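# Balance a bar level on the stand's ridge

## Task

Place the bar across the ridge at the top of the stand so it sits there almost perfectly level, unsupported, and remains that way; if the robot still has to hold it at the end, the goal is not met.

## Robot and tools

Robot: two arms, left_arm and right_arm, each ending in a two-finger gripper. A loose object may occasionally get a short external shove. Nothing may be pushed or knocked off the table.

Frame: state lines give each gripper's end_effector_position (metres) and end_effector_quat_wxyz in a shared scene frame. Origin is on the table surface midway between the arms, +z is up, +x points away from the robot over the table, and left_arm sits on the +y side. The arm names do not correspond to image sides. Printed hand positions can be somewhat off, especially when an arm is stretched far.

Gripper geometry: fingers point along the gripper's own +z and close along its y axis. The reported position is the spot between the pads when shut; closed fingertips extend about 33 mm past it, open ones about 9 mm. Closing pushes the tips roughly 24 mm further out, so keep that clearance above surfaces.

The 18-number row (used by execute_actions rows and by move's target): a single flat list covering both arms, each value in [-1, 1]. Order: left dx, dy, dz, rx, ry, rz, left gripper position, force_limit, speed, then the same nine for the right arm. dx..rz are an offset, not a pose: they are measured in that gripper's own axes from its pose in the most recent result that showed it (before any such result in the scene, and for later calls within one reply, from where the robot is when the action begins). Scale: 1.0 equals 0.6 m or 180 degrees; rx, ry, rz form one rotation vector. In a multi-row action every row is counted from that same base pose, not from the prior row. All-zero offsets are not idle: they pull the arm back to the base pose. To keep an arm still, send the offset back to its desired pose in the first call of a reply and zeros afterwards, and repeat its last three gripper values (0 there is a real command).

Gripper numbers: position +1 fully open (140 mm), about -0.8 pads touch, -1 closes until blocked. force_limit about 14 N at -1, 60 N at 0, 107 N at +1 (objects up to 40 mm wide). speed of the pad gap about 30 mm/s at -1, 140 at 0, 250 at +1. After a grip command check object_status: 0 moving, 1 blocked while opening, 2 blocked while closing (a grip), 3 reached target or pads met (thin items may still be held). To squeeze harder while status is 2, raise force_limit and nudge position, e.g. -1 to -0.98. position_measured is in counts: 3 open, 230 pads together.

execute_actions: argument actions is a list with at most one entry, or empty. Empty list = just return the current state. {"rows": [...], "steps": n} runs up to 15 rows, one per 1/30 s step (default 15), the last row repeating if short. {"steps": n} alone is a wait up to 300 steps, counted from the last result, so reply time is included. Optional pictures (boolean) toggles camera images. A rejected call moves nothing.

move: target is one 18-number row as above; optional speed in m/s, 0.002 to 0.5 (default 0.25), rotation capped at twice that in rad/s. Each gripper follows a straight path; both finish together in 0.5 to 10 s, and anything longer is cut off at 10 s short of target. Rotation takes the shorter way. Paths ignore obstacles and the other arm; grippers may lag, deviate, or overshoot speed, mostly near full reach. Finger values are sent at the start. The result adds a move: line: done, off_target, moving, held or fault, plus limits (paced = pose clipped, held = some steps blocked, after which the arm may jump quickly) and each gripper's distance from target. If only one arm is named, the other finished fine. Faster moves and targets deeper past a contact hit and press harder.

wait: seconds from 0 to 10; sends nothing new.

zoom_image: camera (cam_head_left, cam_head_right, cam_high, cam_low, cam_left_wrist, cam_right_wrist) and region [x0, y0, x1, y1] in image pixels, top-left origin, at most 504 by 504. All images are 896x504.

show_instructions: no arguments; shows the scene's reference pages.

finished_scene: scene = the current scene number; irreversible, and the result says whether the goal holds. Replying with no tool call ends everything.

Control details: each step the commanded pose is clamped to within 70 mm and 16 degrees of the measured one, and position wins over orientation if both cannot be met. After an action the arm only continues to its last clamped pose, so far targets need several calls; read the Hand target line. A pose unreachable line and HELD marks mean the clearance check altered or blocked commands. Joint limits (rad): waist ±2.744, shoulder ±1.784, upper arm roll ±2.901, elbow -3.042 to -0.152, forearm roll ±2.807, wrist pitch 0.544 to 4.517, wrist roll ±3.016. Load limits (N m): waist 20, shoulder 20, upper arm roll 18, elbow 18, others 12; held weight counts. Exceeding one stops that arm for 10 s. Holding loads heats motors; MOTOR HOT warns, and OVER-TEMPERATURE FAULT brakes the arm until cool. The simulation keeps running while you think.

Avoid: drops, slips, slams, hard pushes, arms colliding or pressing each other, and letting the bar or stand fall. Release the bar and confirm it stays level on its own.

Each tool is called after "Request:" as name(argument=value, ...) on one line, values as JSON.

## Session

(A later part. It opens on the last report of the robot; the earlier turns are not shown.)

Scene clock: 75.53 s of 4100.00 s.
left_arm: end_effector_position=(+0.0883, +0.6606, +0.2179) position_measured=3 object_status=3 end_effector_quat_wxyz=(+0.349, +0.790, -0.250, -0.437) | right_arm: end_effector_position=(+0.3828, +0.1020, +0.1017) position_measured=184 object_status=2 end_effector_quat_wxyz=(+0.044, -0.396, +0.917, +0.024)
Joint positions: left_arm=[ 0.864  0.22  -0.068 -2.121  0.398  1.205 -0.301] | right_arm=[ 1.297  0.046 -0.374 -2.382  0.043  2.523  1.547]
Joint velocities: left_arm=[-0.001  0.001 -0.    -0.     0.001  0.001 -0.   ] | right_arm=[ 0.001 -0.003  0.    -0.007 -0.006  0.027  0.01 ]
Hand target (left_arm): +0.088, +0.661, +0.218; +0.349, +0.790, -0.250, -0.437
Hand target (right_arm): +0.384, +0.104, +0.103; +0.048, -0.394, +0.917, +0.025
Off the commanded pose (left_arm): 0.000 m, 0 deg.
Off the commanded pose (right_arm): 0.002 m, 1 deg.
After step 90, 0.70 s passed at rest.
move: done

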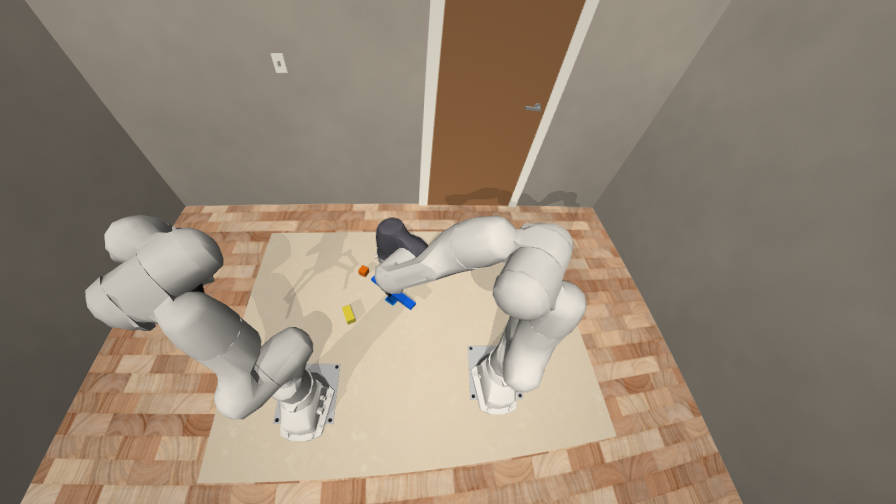

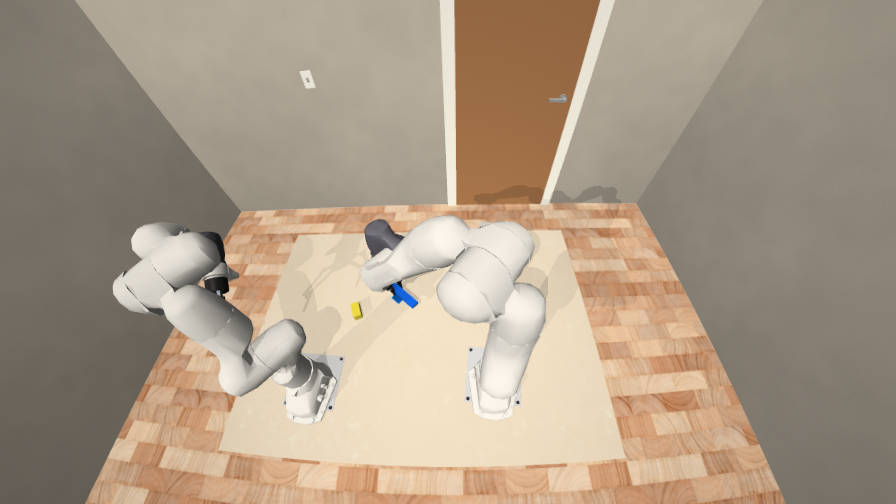

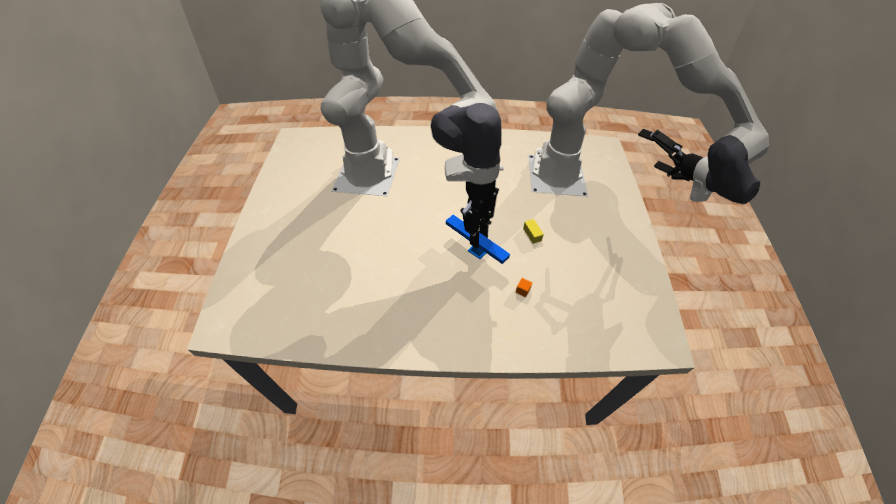

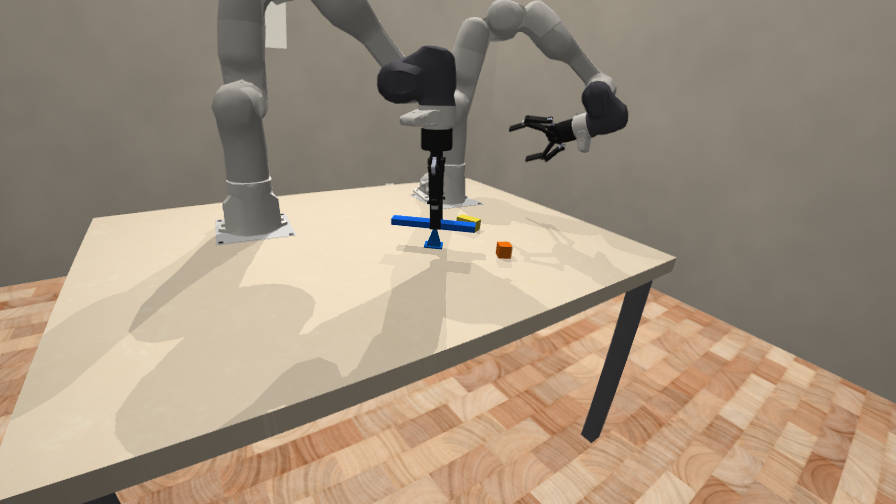

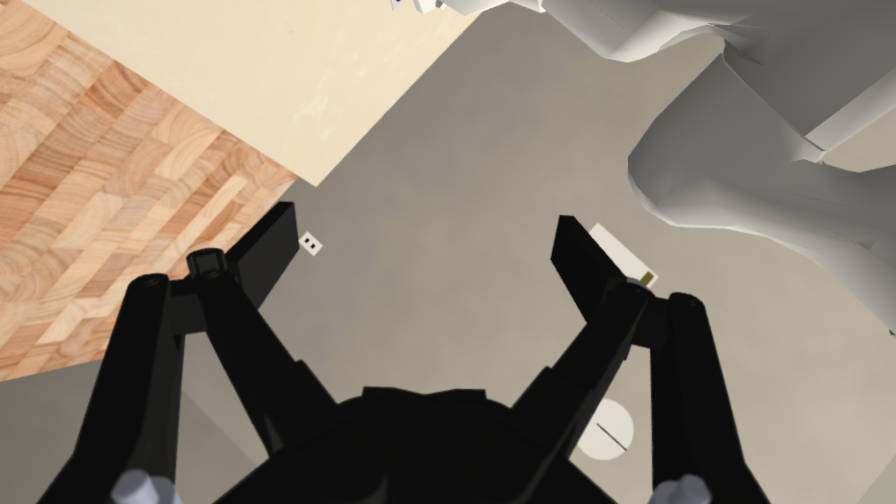

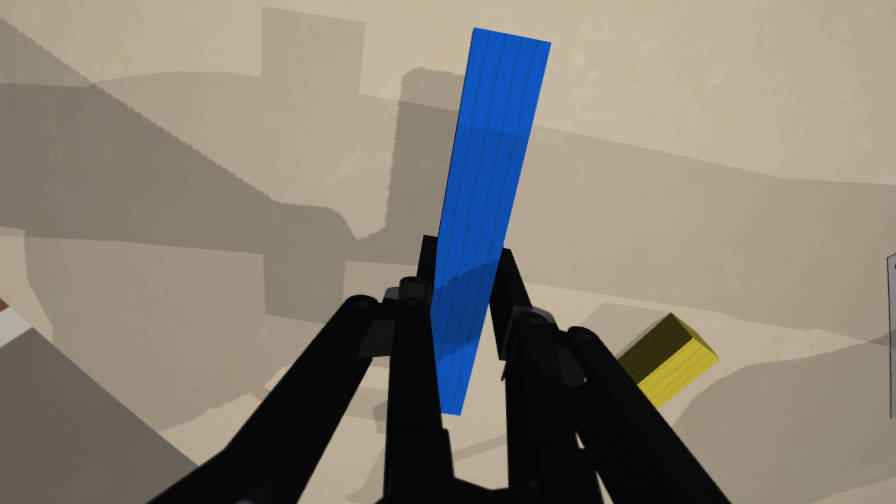

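Request:
move(target=[0,0,0,0,0,0,1,0,0, 0,0,0.008,0,0,0,-1,-0.3,-0.5], speed=0.006)

Request:
zoom_image(camera="cam_low", region=[370,190,500,260])

Request:
execute_actions(actions=[{"rows":[[0,0,0,0,0,0,1,0,0,0,0,0,0,0,0,-1,-0.3,-0.5],[0,0,0,0,0,0,1,0,0,0,0,0,0,0,0,-1,-0.3,-0.5],[0,0,0,0,0,0,1,0,0,0,0,0,0,0,0,-1,-0.3,-0.5],[0,0,0,0,0,0,1,0,0,0,0,0,0,0,0,-1,-0.3,-0.5],[0,0,0,0,0,0,1,0,0,0,0,0,0,0,0,-0.4,-0.3,-0.5],[0,0,0,0,0,0,1,0,0,0,0,0,0,0,0,-0.4,-0.3,-0.5],[0,0,0,0,0,0,1,0,0,0,0,0,0,0,0,-0.4,-0.3,-0.5],[0,0,0,0,0,0,1,0,0,0,0,0,0,0,0,-0.4,-0.3,-0.5],[0,0,0,0,0,0,1,0,0,0,0,0,0,0,0,-0.4,-0.3,-0.5],[0,0,0,0,0,0,1,0,0,0,0,0,0,0,0,-0.4,-0.3,-0.5],[0,0,0,0,0,0,1,0,0,0,0,0,0,0,0,-1,-0.3,-0.5]],"steps":15}], pictures=false)

Request:
wait(seconds=0.4)

Request:
zoom_image(camera="cam_low", region=[370,190,500,260])

Scene clock: 83.27 s of 4100.00 s.
left_arm: end_effector_position=(+0.0883, +0.6606, +0.2179) position_measured=3 object_status=3 end_effector_quat_wxyz=(+0.349, +0.790, -0.250, -0.437) | right_arm: end_effector_position=(+0.3837, +0.1026, +0.0994) position_measured=184 object_status=2 end_effector_quat_wxyz=(+0.045, -0.395, +0.917, +0.024)
Joint positions: left_arm=[ 0.864  0.22  -0.068 -2.121  0.398  1.205 -0.301] | right_arm=[ 1.297  0.052 -0.374 -2.382  0.046  2.532  1.548]
Joint velocities: left_arm=[-0.001 -0.001 -0.001 -0.001 -0.001  0.001  0.001] | right_arm=[-0.001  0.001 -0.    -0.001  0.001  0.003 -0.003]
Hand target (left_arm): +0.088, +0.661, +0.218; +0.349, +0.790, -0.250, -0.437
Hand target (right_arm): +0.383, +0.102, +0.097; +0.044, -0.396, +0.917, +0.024
Off the commanded pose (left_arm): 0.000 m, 0 deg.
Off the commanded pose (right_arm): 0.003 m, 0 deg.
After step 90, 3.63 s passed at rest.
move: done

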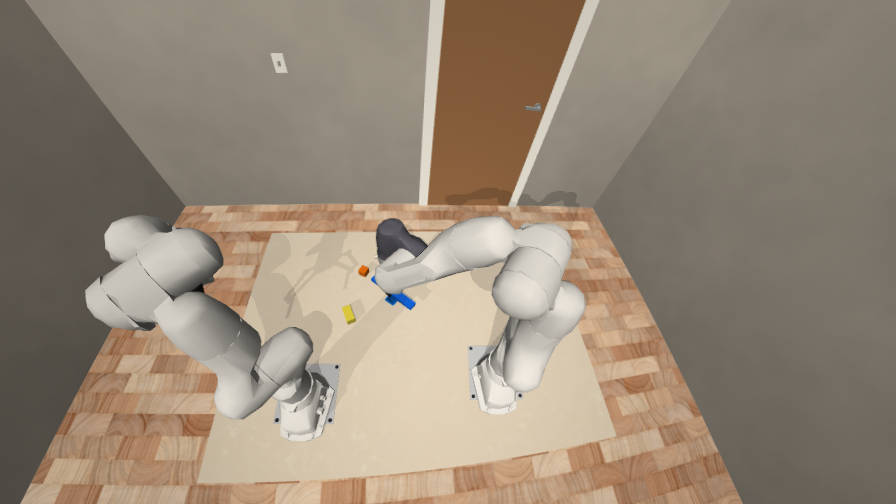

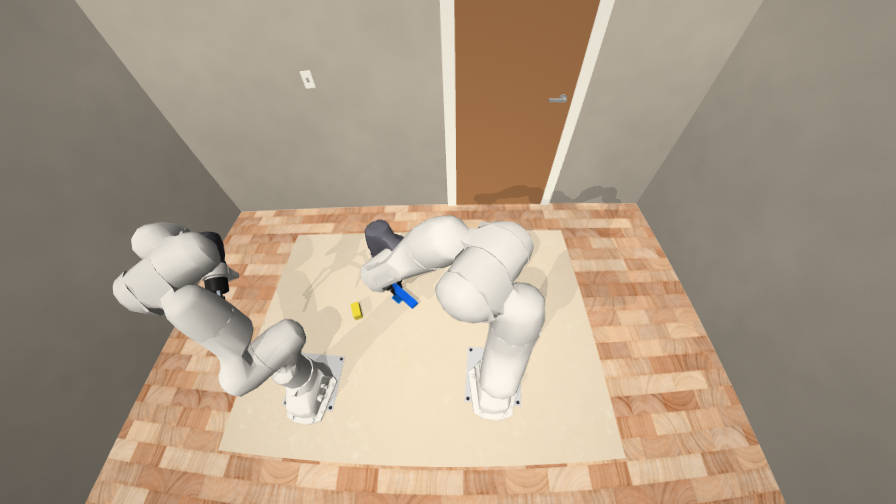

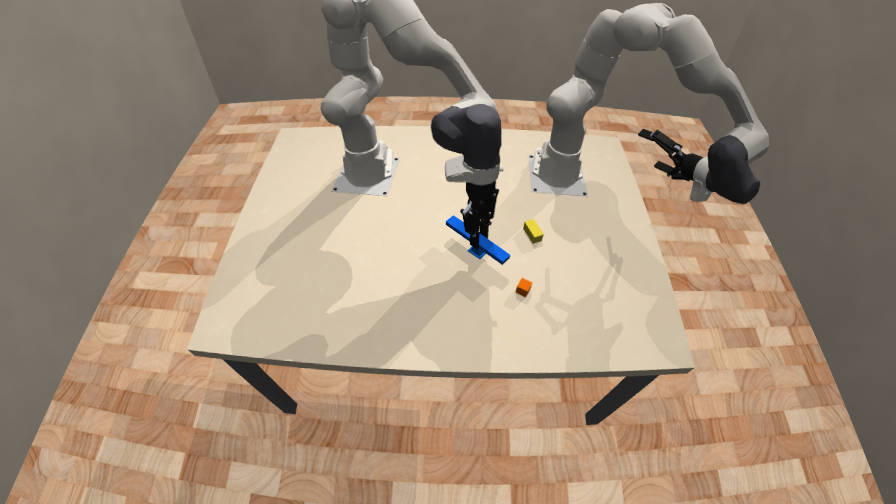

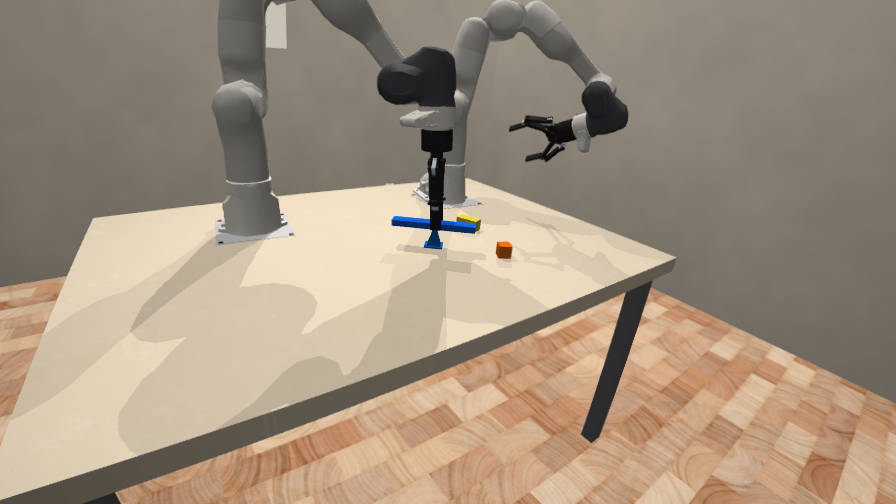

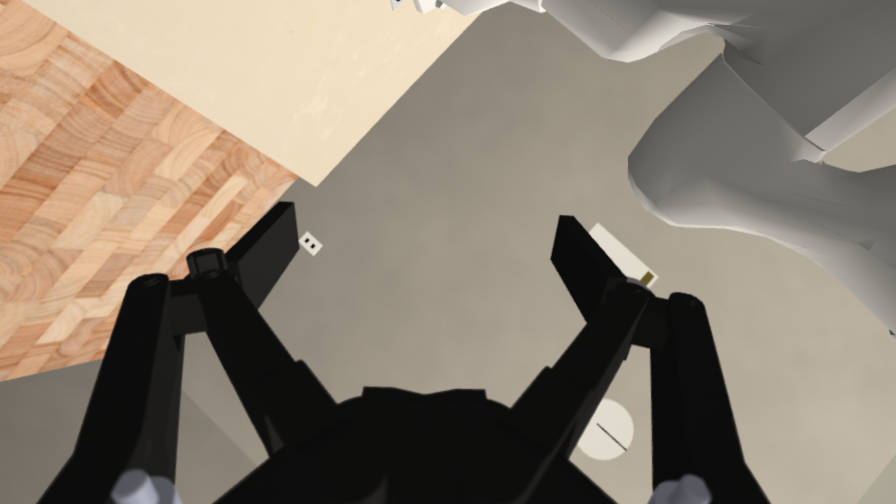

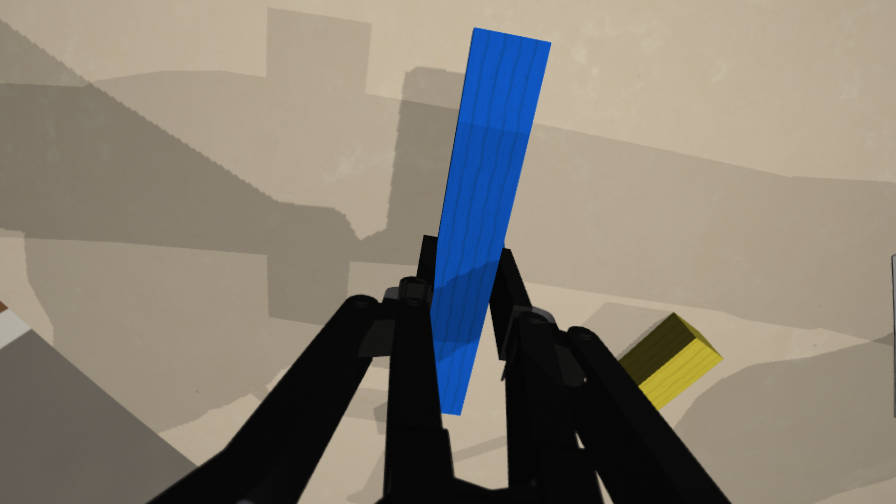

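Region (370, 190, 500, 260) of cam_low's 896x504 image, scaled by 3.877, with more detail than that image has; it fills the top 271 rows of this view, and the rest is white.

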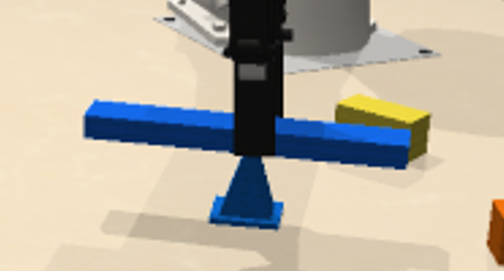

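Scene clock: 83.77 s of 4100.00 s.
left_arm: end_effector_position=(+0.0883, +0.6606, +0.2179) position_measured=3 object_status=3 end_effector_quat_wxyz=(+0.349, +0.790, -0.250, -0.437) | right_arm: end_effector_position=(+0.3837, +0.1027, +0.0996) position_measured=184 object_status=0 end_effector_quat_wxyz=(+0.045, -0.395, +0.917, +0.024)
Joint positions: left_arm=[ 0.864  0.22  -0.068 -2.121  0.398  1.205 -0.301] | right_arm=[ 1.297  0.052 -0.374 -2.382  0.046  2.532  1.548]
Joint velocities: left_arm=[ 0.    -0.001  0.    -0.001  0.001  0.001 -0.001] | right_arm=[-0.    -0.001  0.001  0.    -0.     0.001 -0.001]
Hand target (left_arm): +0.088, +0.661, +0.218; +0.349, +0.790, -0.250, -0.437
Hand target (right_arm): +0.384, +0.103, +0.099; +0.045, -0.395, +0.917, +0.024
Off the commanded pose (left_arm): 0.000 m, 0 deg.
Off the commanded pose (right_arm): 0.000 m, 0 deg.
Steps of this call (steps 1 to 15: all 15 steps of this action). Readings (end_effector_position | what the end effector reports):
1: left_arm (+0.0883, +0.6606, +0.2179) | right_arm (+0.3837, +0.1026, +0.0994) | left_arm position_measured=3 object_status=3 | right_arm position_measured=184 object_status=2
2: left_arm (+0.0883, +0.6606, +0.2179) | right_arm (+0.3837, +0.1026, +0.0994) | left_arm position_measured=3 object_status=3 | right_arm position_measured=184 object_status=2
4: left_arm (+0.0883, +0.6606, +0.2179) | right_arm (+0.3837, +0.1026, +0.0994) | left_arm position_measured=3 object_status=3 | right_arm position_measured=184 object_status=2
8: left_arm (+0.0883, +0.6606, +0.2179) | right_arm (+0.3837, +0.1026, +0.0994) | left_arm position_measured=3 object_status=3 | right_arm position_measured=179 object_status=0
15: the state above

Scene clock: 84.17 s of 4100.00 s.
left_arm: end_effector_position=(+0.0883, +0.6606, +0.2179) position_measured=3 object_status=3 end_effector_quat_wxyz=(+0.349, +0.790, -0.250, -0.437) | right_arm: end_effector_position=(+0.3837, +0.1027, +0.0996) position_measured=184 object_status=2 end_effector_quat_wxyz=(+0.045, -0.395, +0.917, +0.024)
Joint positions: left_arm=[ 0.864  0.22  -0.068 -2.121  0.398  1.205 -0.301] | right_arm=[ 1.297  0.052 -0.374 -2.382  0.046  2.532  1.548]
Joint velocities: left_arm=[ 0.001  0.    -0.001 -0.    -0.001  0.     0.002] | right_arm=[-0.001  0.003  0.001 -0.    -0.001  0.    -0.001]
Hand target (left_arm): +0.088, +0.661, +0.218; +0.349, +0.790, -0.250, -0.437
Hand target (right_arm): +0.384, +0.103, +0.099; +0.045, -0.395, +0.917, +0.024
Off the commanded pose (left_arm): 0.000 m, 0 deg.
Off the commanded pose (right_arm): 0.000 m, 0 deg.
Steps of this call (steps 1 to 12: nothing new was sent). Readings (end_effector_position | what the end effector reports):
1: left_arm (+0.0883, +0.6606, +0.2179) | right_arm (+0.3837, +0.1027, +0.0996) | left_arm position_measured=3 object_status=3 | right_arm position_measured=184 object_status=0
2: left_arm (+0.0883, +0.6606, +0.2179) | right_arm (+0.3837, +0.1027, +0.0996) | left_arm position_measured=3 object_status=3 | right_arm position_measured=184 object_status=0
4: left_arm (+0.0883, +0.6606, +0.2179) | right_arm (+0.3837, +0.1027, +0.0996) | left_arm position_measured=3 object_status=3 | right_arm position_measured=184 object_status=0
8: left_arm (+0.0883, +0.6606, +0.2179) | right_arm (+0.3837, +0.1027, +0.0996) | left_arm position_measured=3 object_status=3 | right_arm position_measured=184 object_status=0
12: the state above

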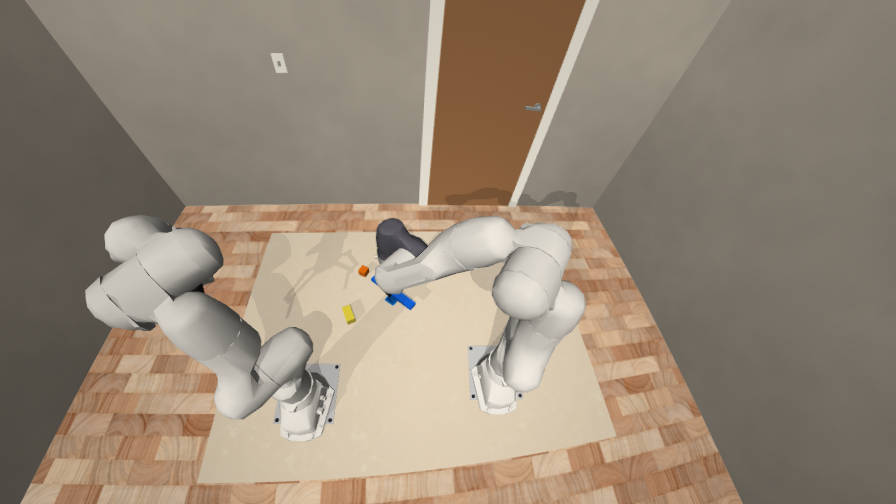

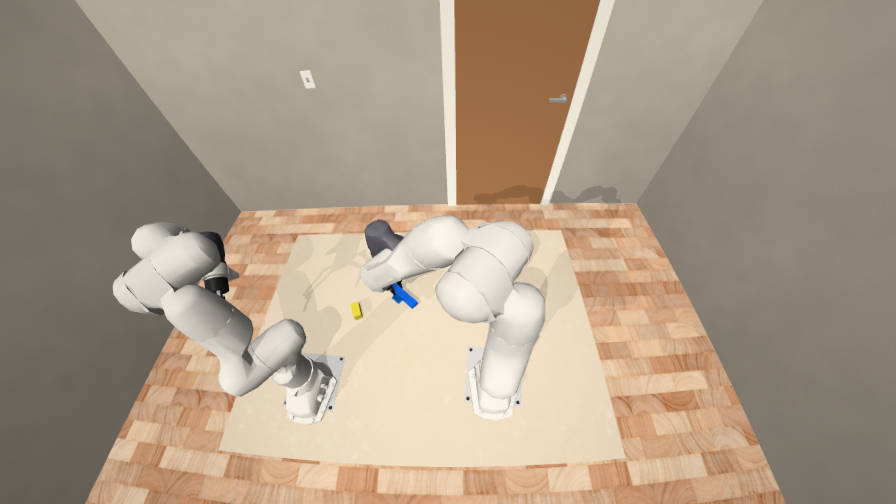

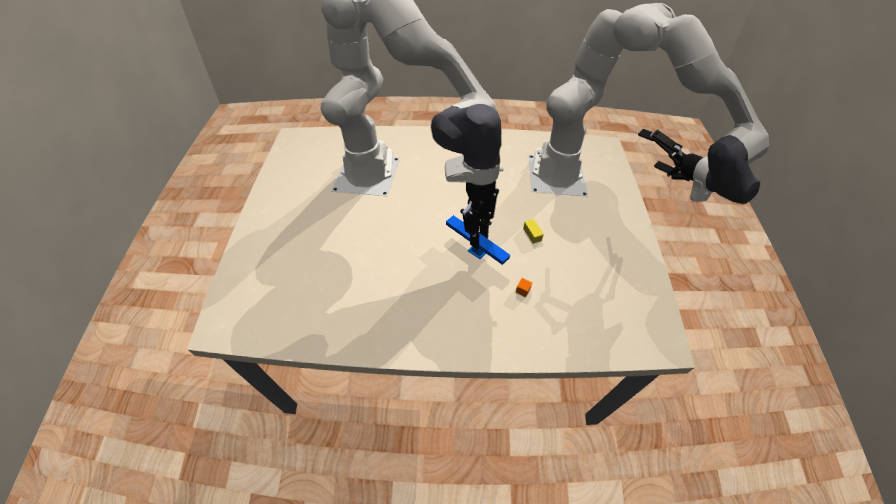

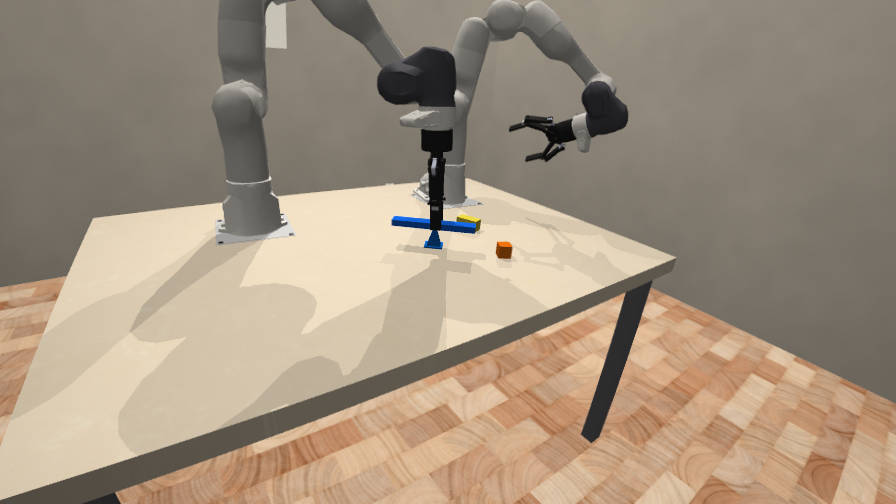

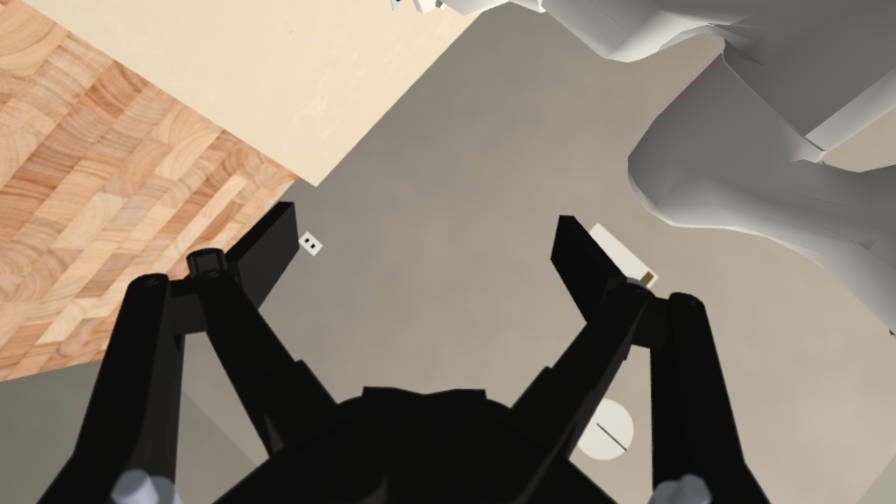

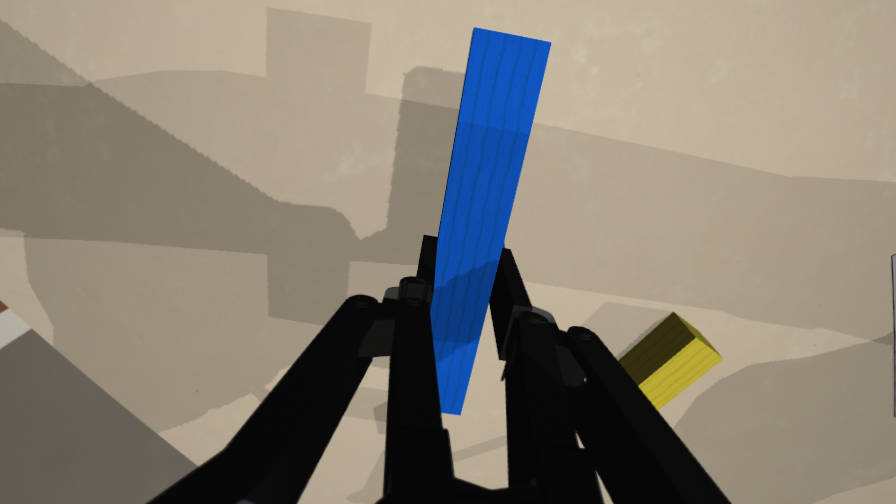

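Region (370, 190, 500, 260) of cam_low's 896x504 image, scaled by 3.877, with more detail than that image has; it fills the top 271 rows of this view, and the rest is white.

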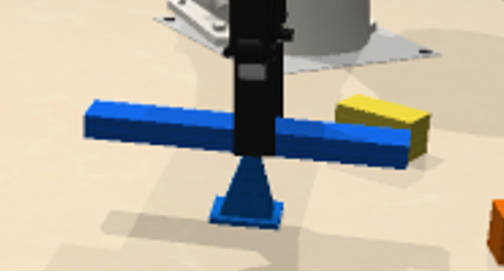

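Stable. Release.

Request:
move(target=[0,0,0,0,0,0,1,0,0, 0,0,0,0,0,0,-0.2,-0.3,-0.7])

Request:
move(target=[0,0,0,0,0,0,1,0,0, 0,0,-0.08,0,0,0,-0.2,-0.3,-0.7], speed=0.08)

Request:
zoom_image(camera="cam_low", region=[370,190,500,260])

Scene clock: 87.67 s of 4100.00 s.
left_arm: end_effector_position=(+0.0883, +0.6606, +0.2179) position_measured=3 object_status=3 end_effector_quat_wxyz=(+0.349, +0.790, -0.250, -0.437) | right_arm: end_effector_position=(+0.3837, +0.1027, +0.0996) position_measured=154 object_status=3 end_effector_quat_wxyz=(+0.045, -0.395, +0.917, +0.024)
Joint positions: left_arm=[ 0.864  0.22  -0.068 -2.121  0.398  1.205 -0.301] | right_arm=[ 1.297  0.052 -0.374 -2.382  0.046  2.532  1.548]
Joint velocities: left_arm=[ 0.002 -0.     0.    -0.    -0.001  0.    -0.001] | right_arm=[-0.    -0.002 -0.002  0.001 -0.001  0.001 -0.   ]
Hand target (left_arm): +0.088, +0.661, +0.218; +0.349, +0.790, -0.250, -0.437
Hand target (right_arm): +0.384, +0.103, +0.100; +0.045, -0.395, +0.917, +0.024
Off the commanded pose (left_arm): 0.000 m, 0 deg.
Off the commanded pose (right_arm): 0.000 m, 0 deg.
move: done

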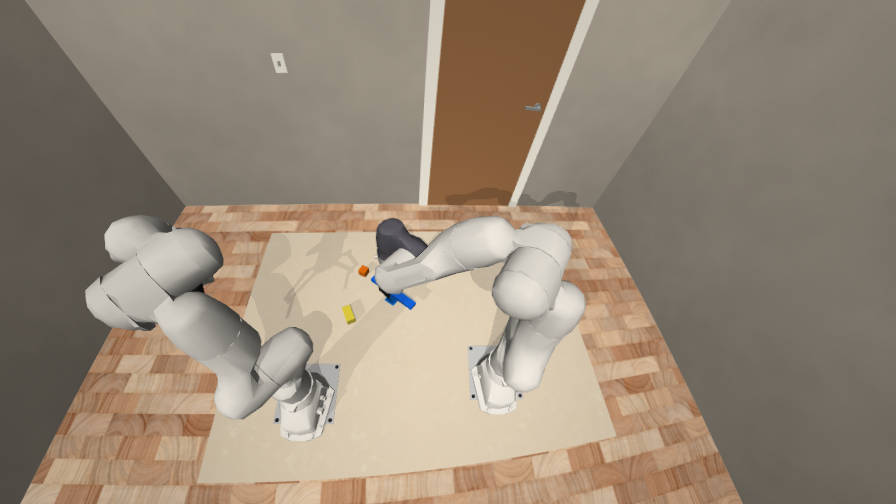

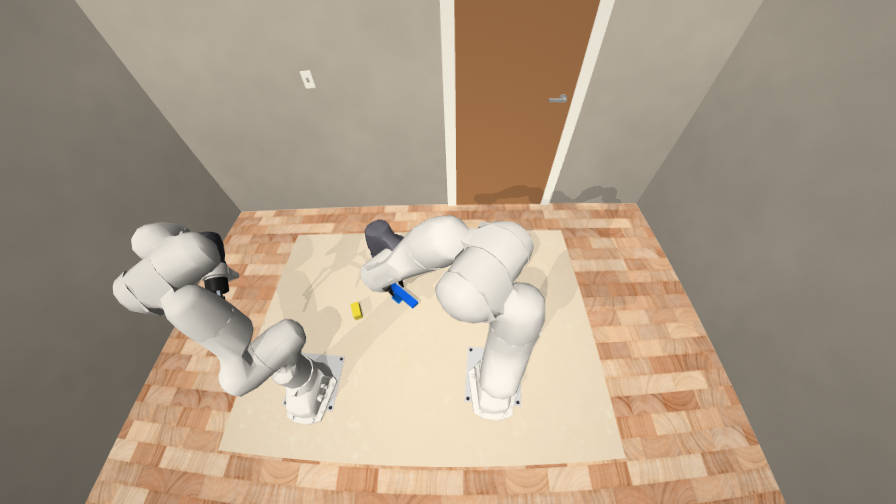

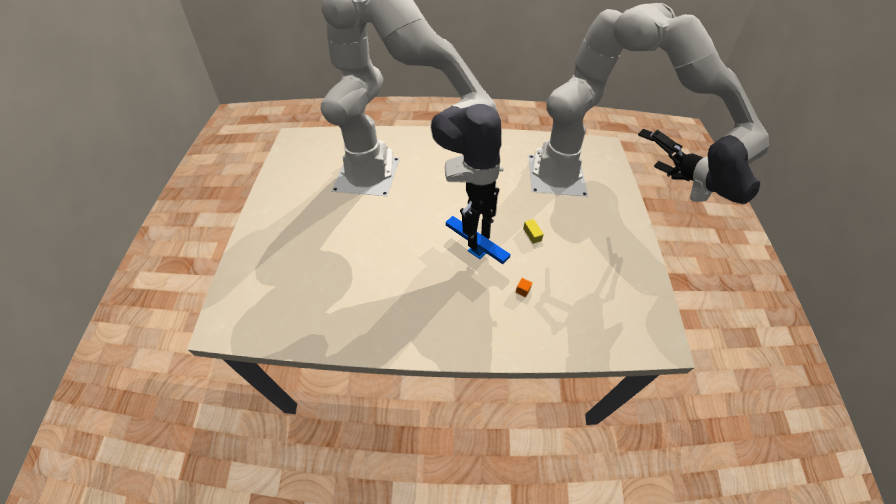

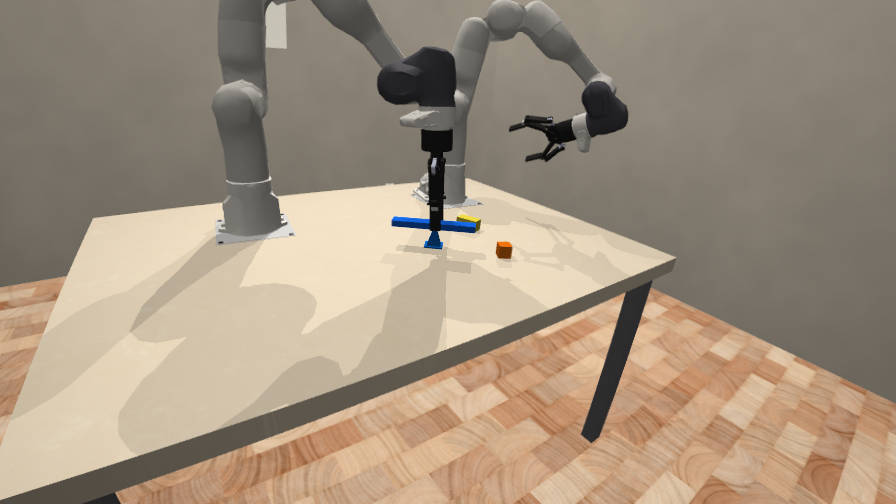

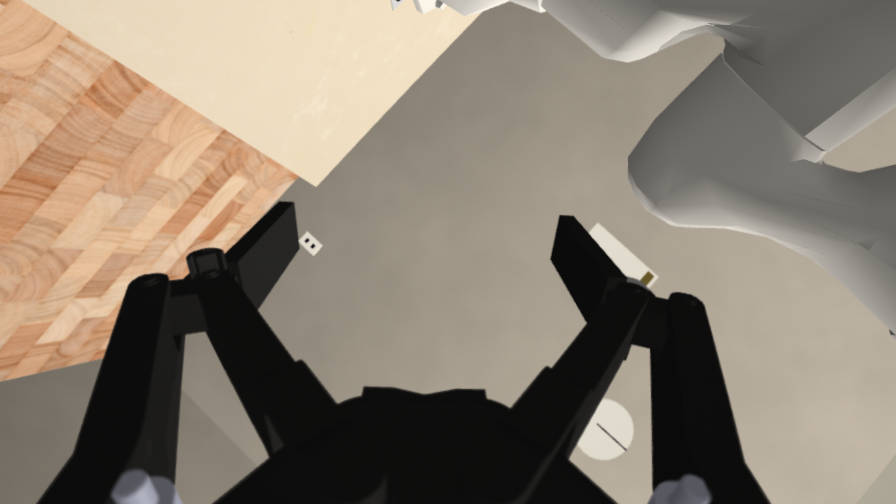

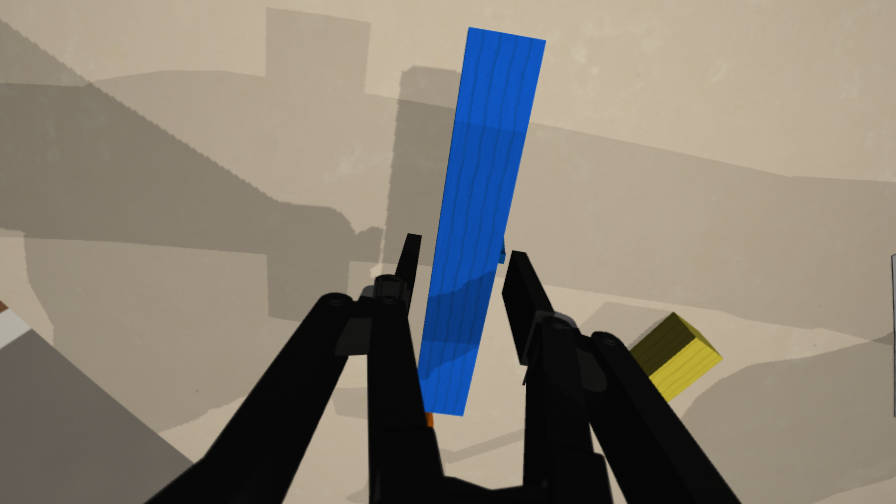

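Scene clock: 88.80 s of 4100.00 s.
left_arm: end_effector_position=(+0.0883, +0.6606, +0.2179) position_measured=3 object_status=3 end_effector_quat_wxyz=(+0.349, +0.790, -0.250, -0.437) | right_arm: end_effector_position=(+0.3801, +0.1010, +0.1471) position_measured=154 object_status=3 end_effector_quat_wxyz=(+0.045, -0.398, +0.916, +0.027)
Joint positions: left_arm=[ 0.864  0.22  -0.068 -2.121  0.398  1.205 -0.301] | right_arm=[ 1.297 -0.051 -0.374 -2.358 -0.009  2.413  1.582]
Joint velocities: left_arm=[-0.     0.001 -0.     0.001 -0.001 -0.     0.001] | right_arm=[-0.001  0.001 -0.001 -0.002 -0.002 -0.011  0.01 ]
Hand target (left_arm): +0.088, +0.661, +0.218; +0.349, +0.790, -0.250, -0.437
Hand target (right_arm): +0.380, +0.100, +0.148; +0.044, -0.395, +0.917, +0.026
Off the commanded pose (left_arm): 0.000 m, 0 deg.
Off the commanded pose (right_arm): 0.002 m, 0 deg.
move: done

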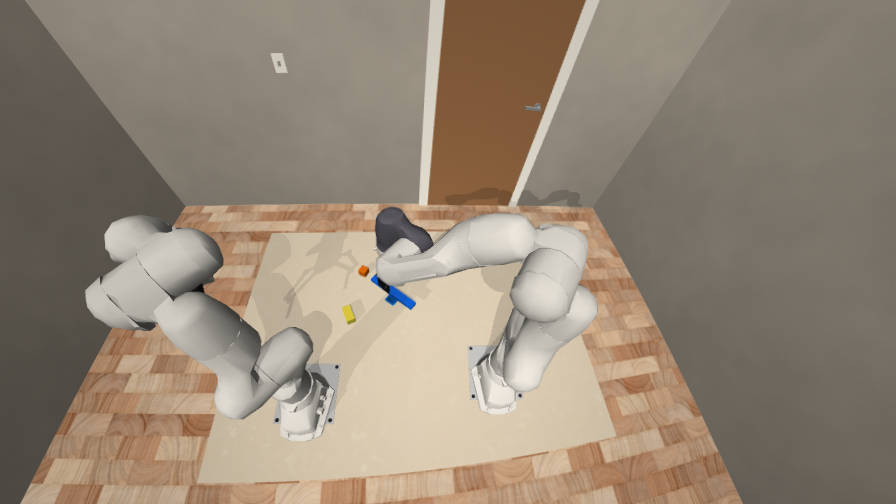

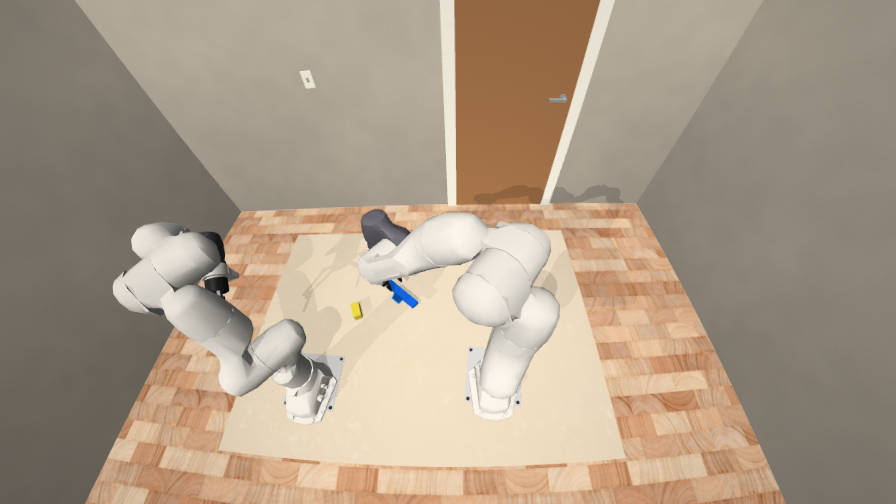

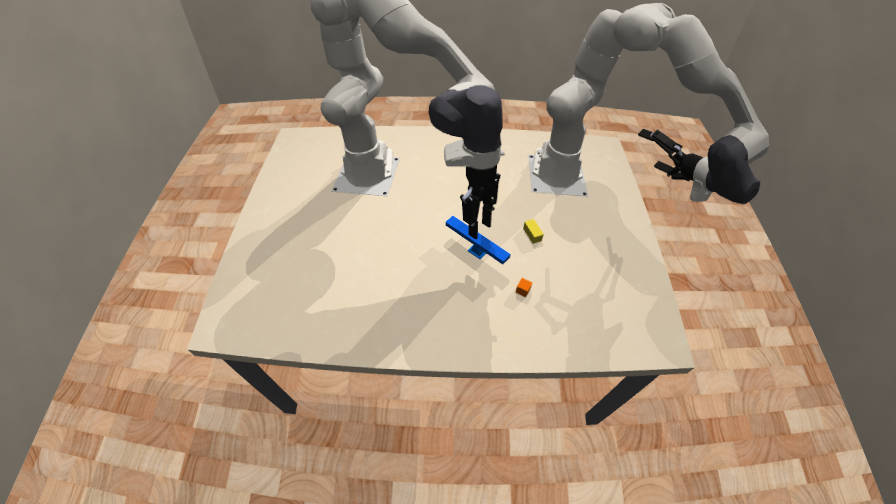

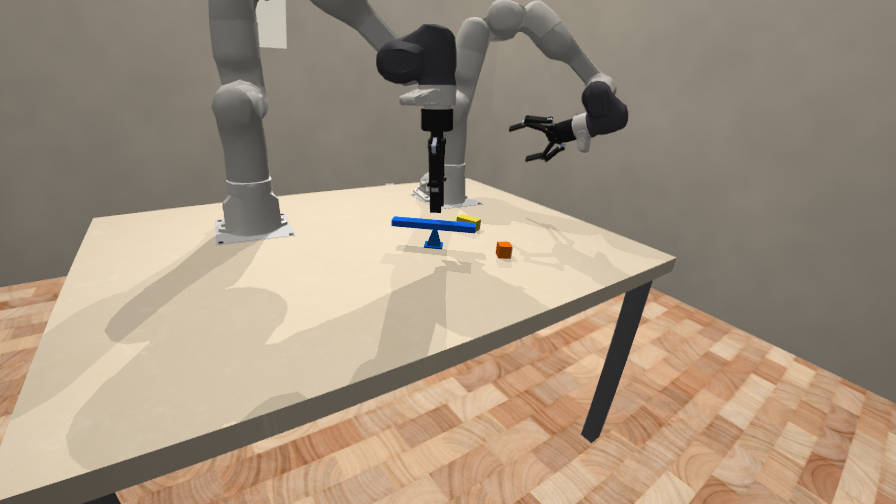

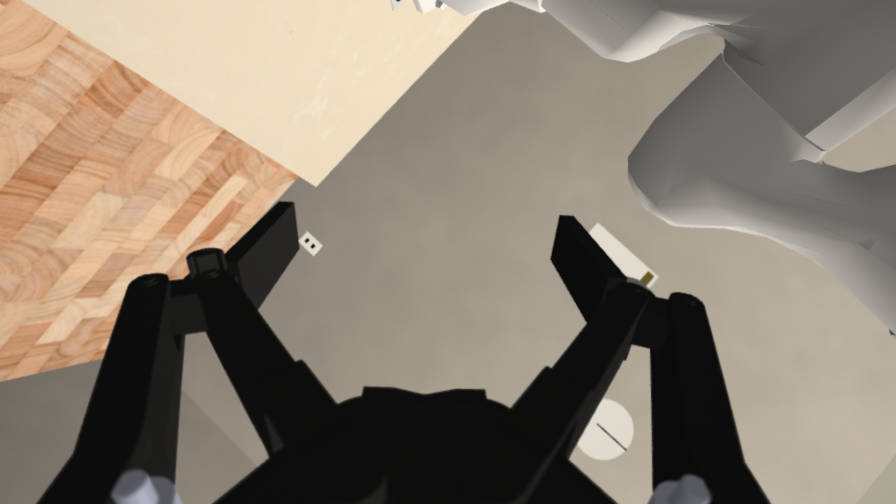

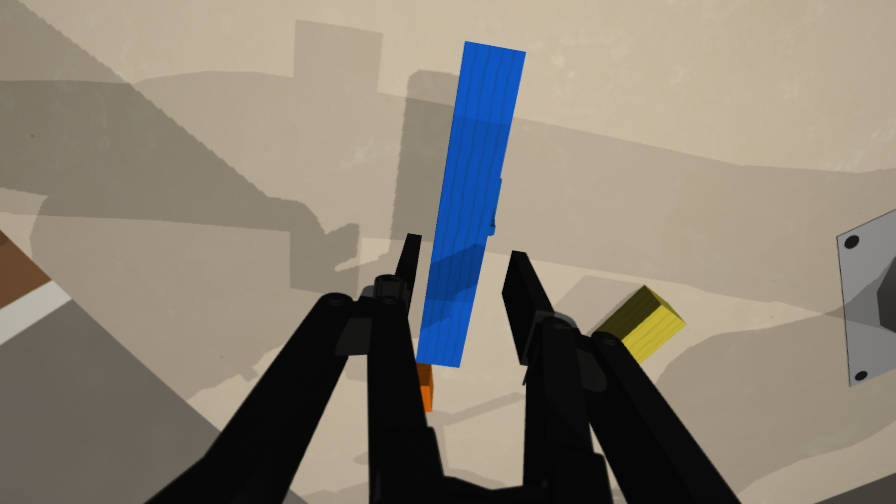

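Region (370, 190, 500, 260) of cam_low's 896x504 image, scaled by 3.877, with more detail than that image has; it fills the top 271 rows of this view, and the rest is white.

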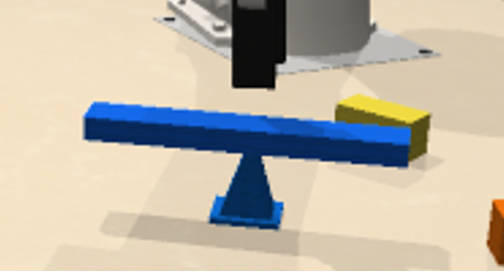

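Request:
finished_scene(scene=2)

The scene is finished: the task was done.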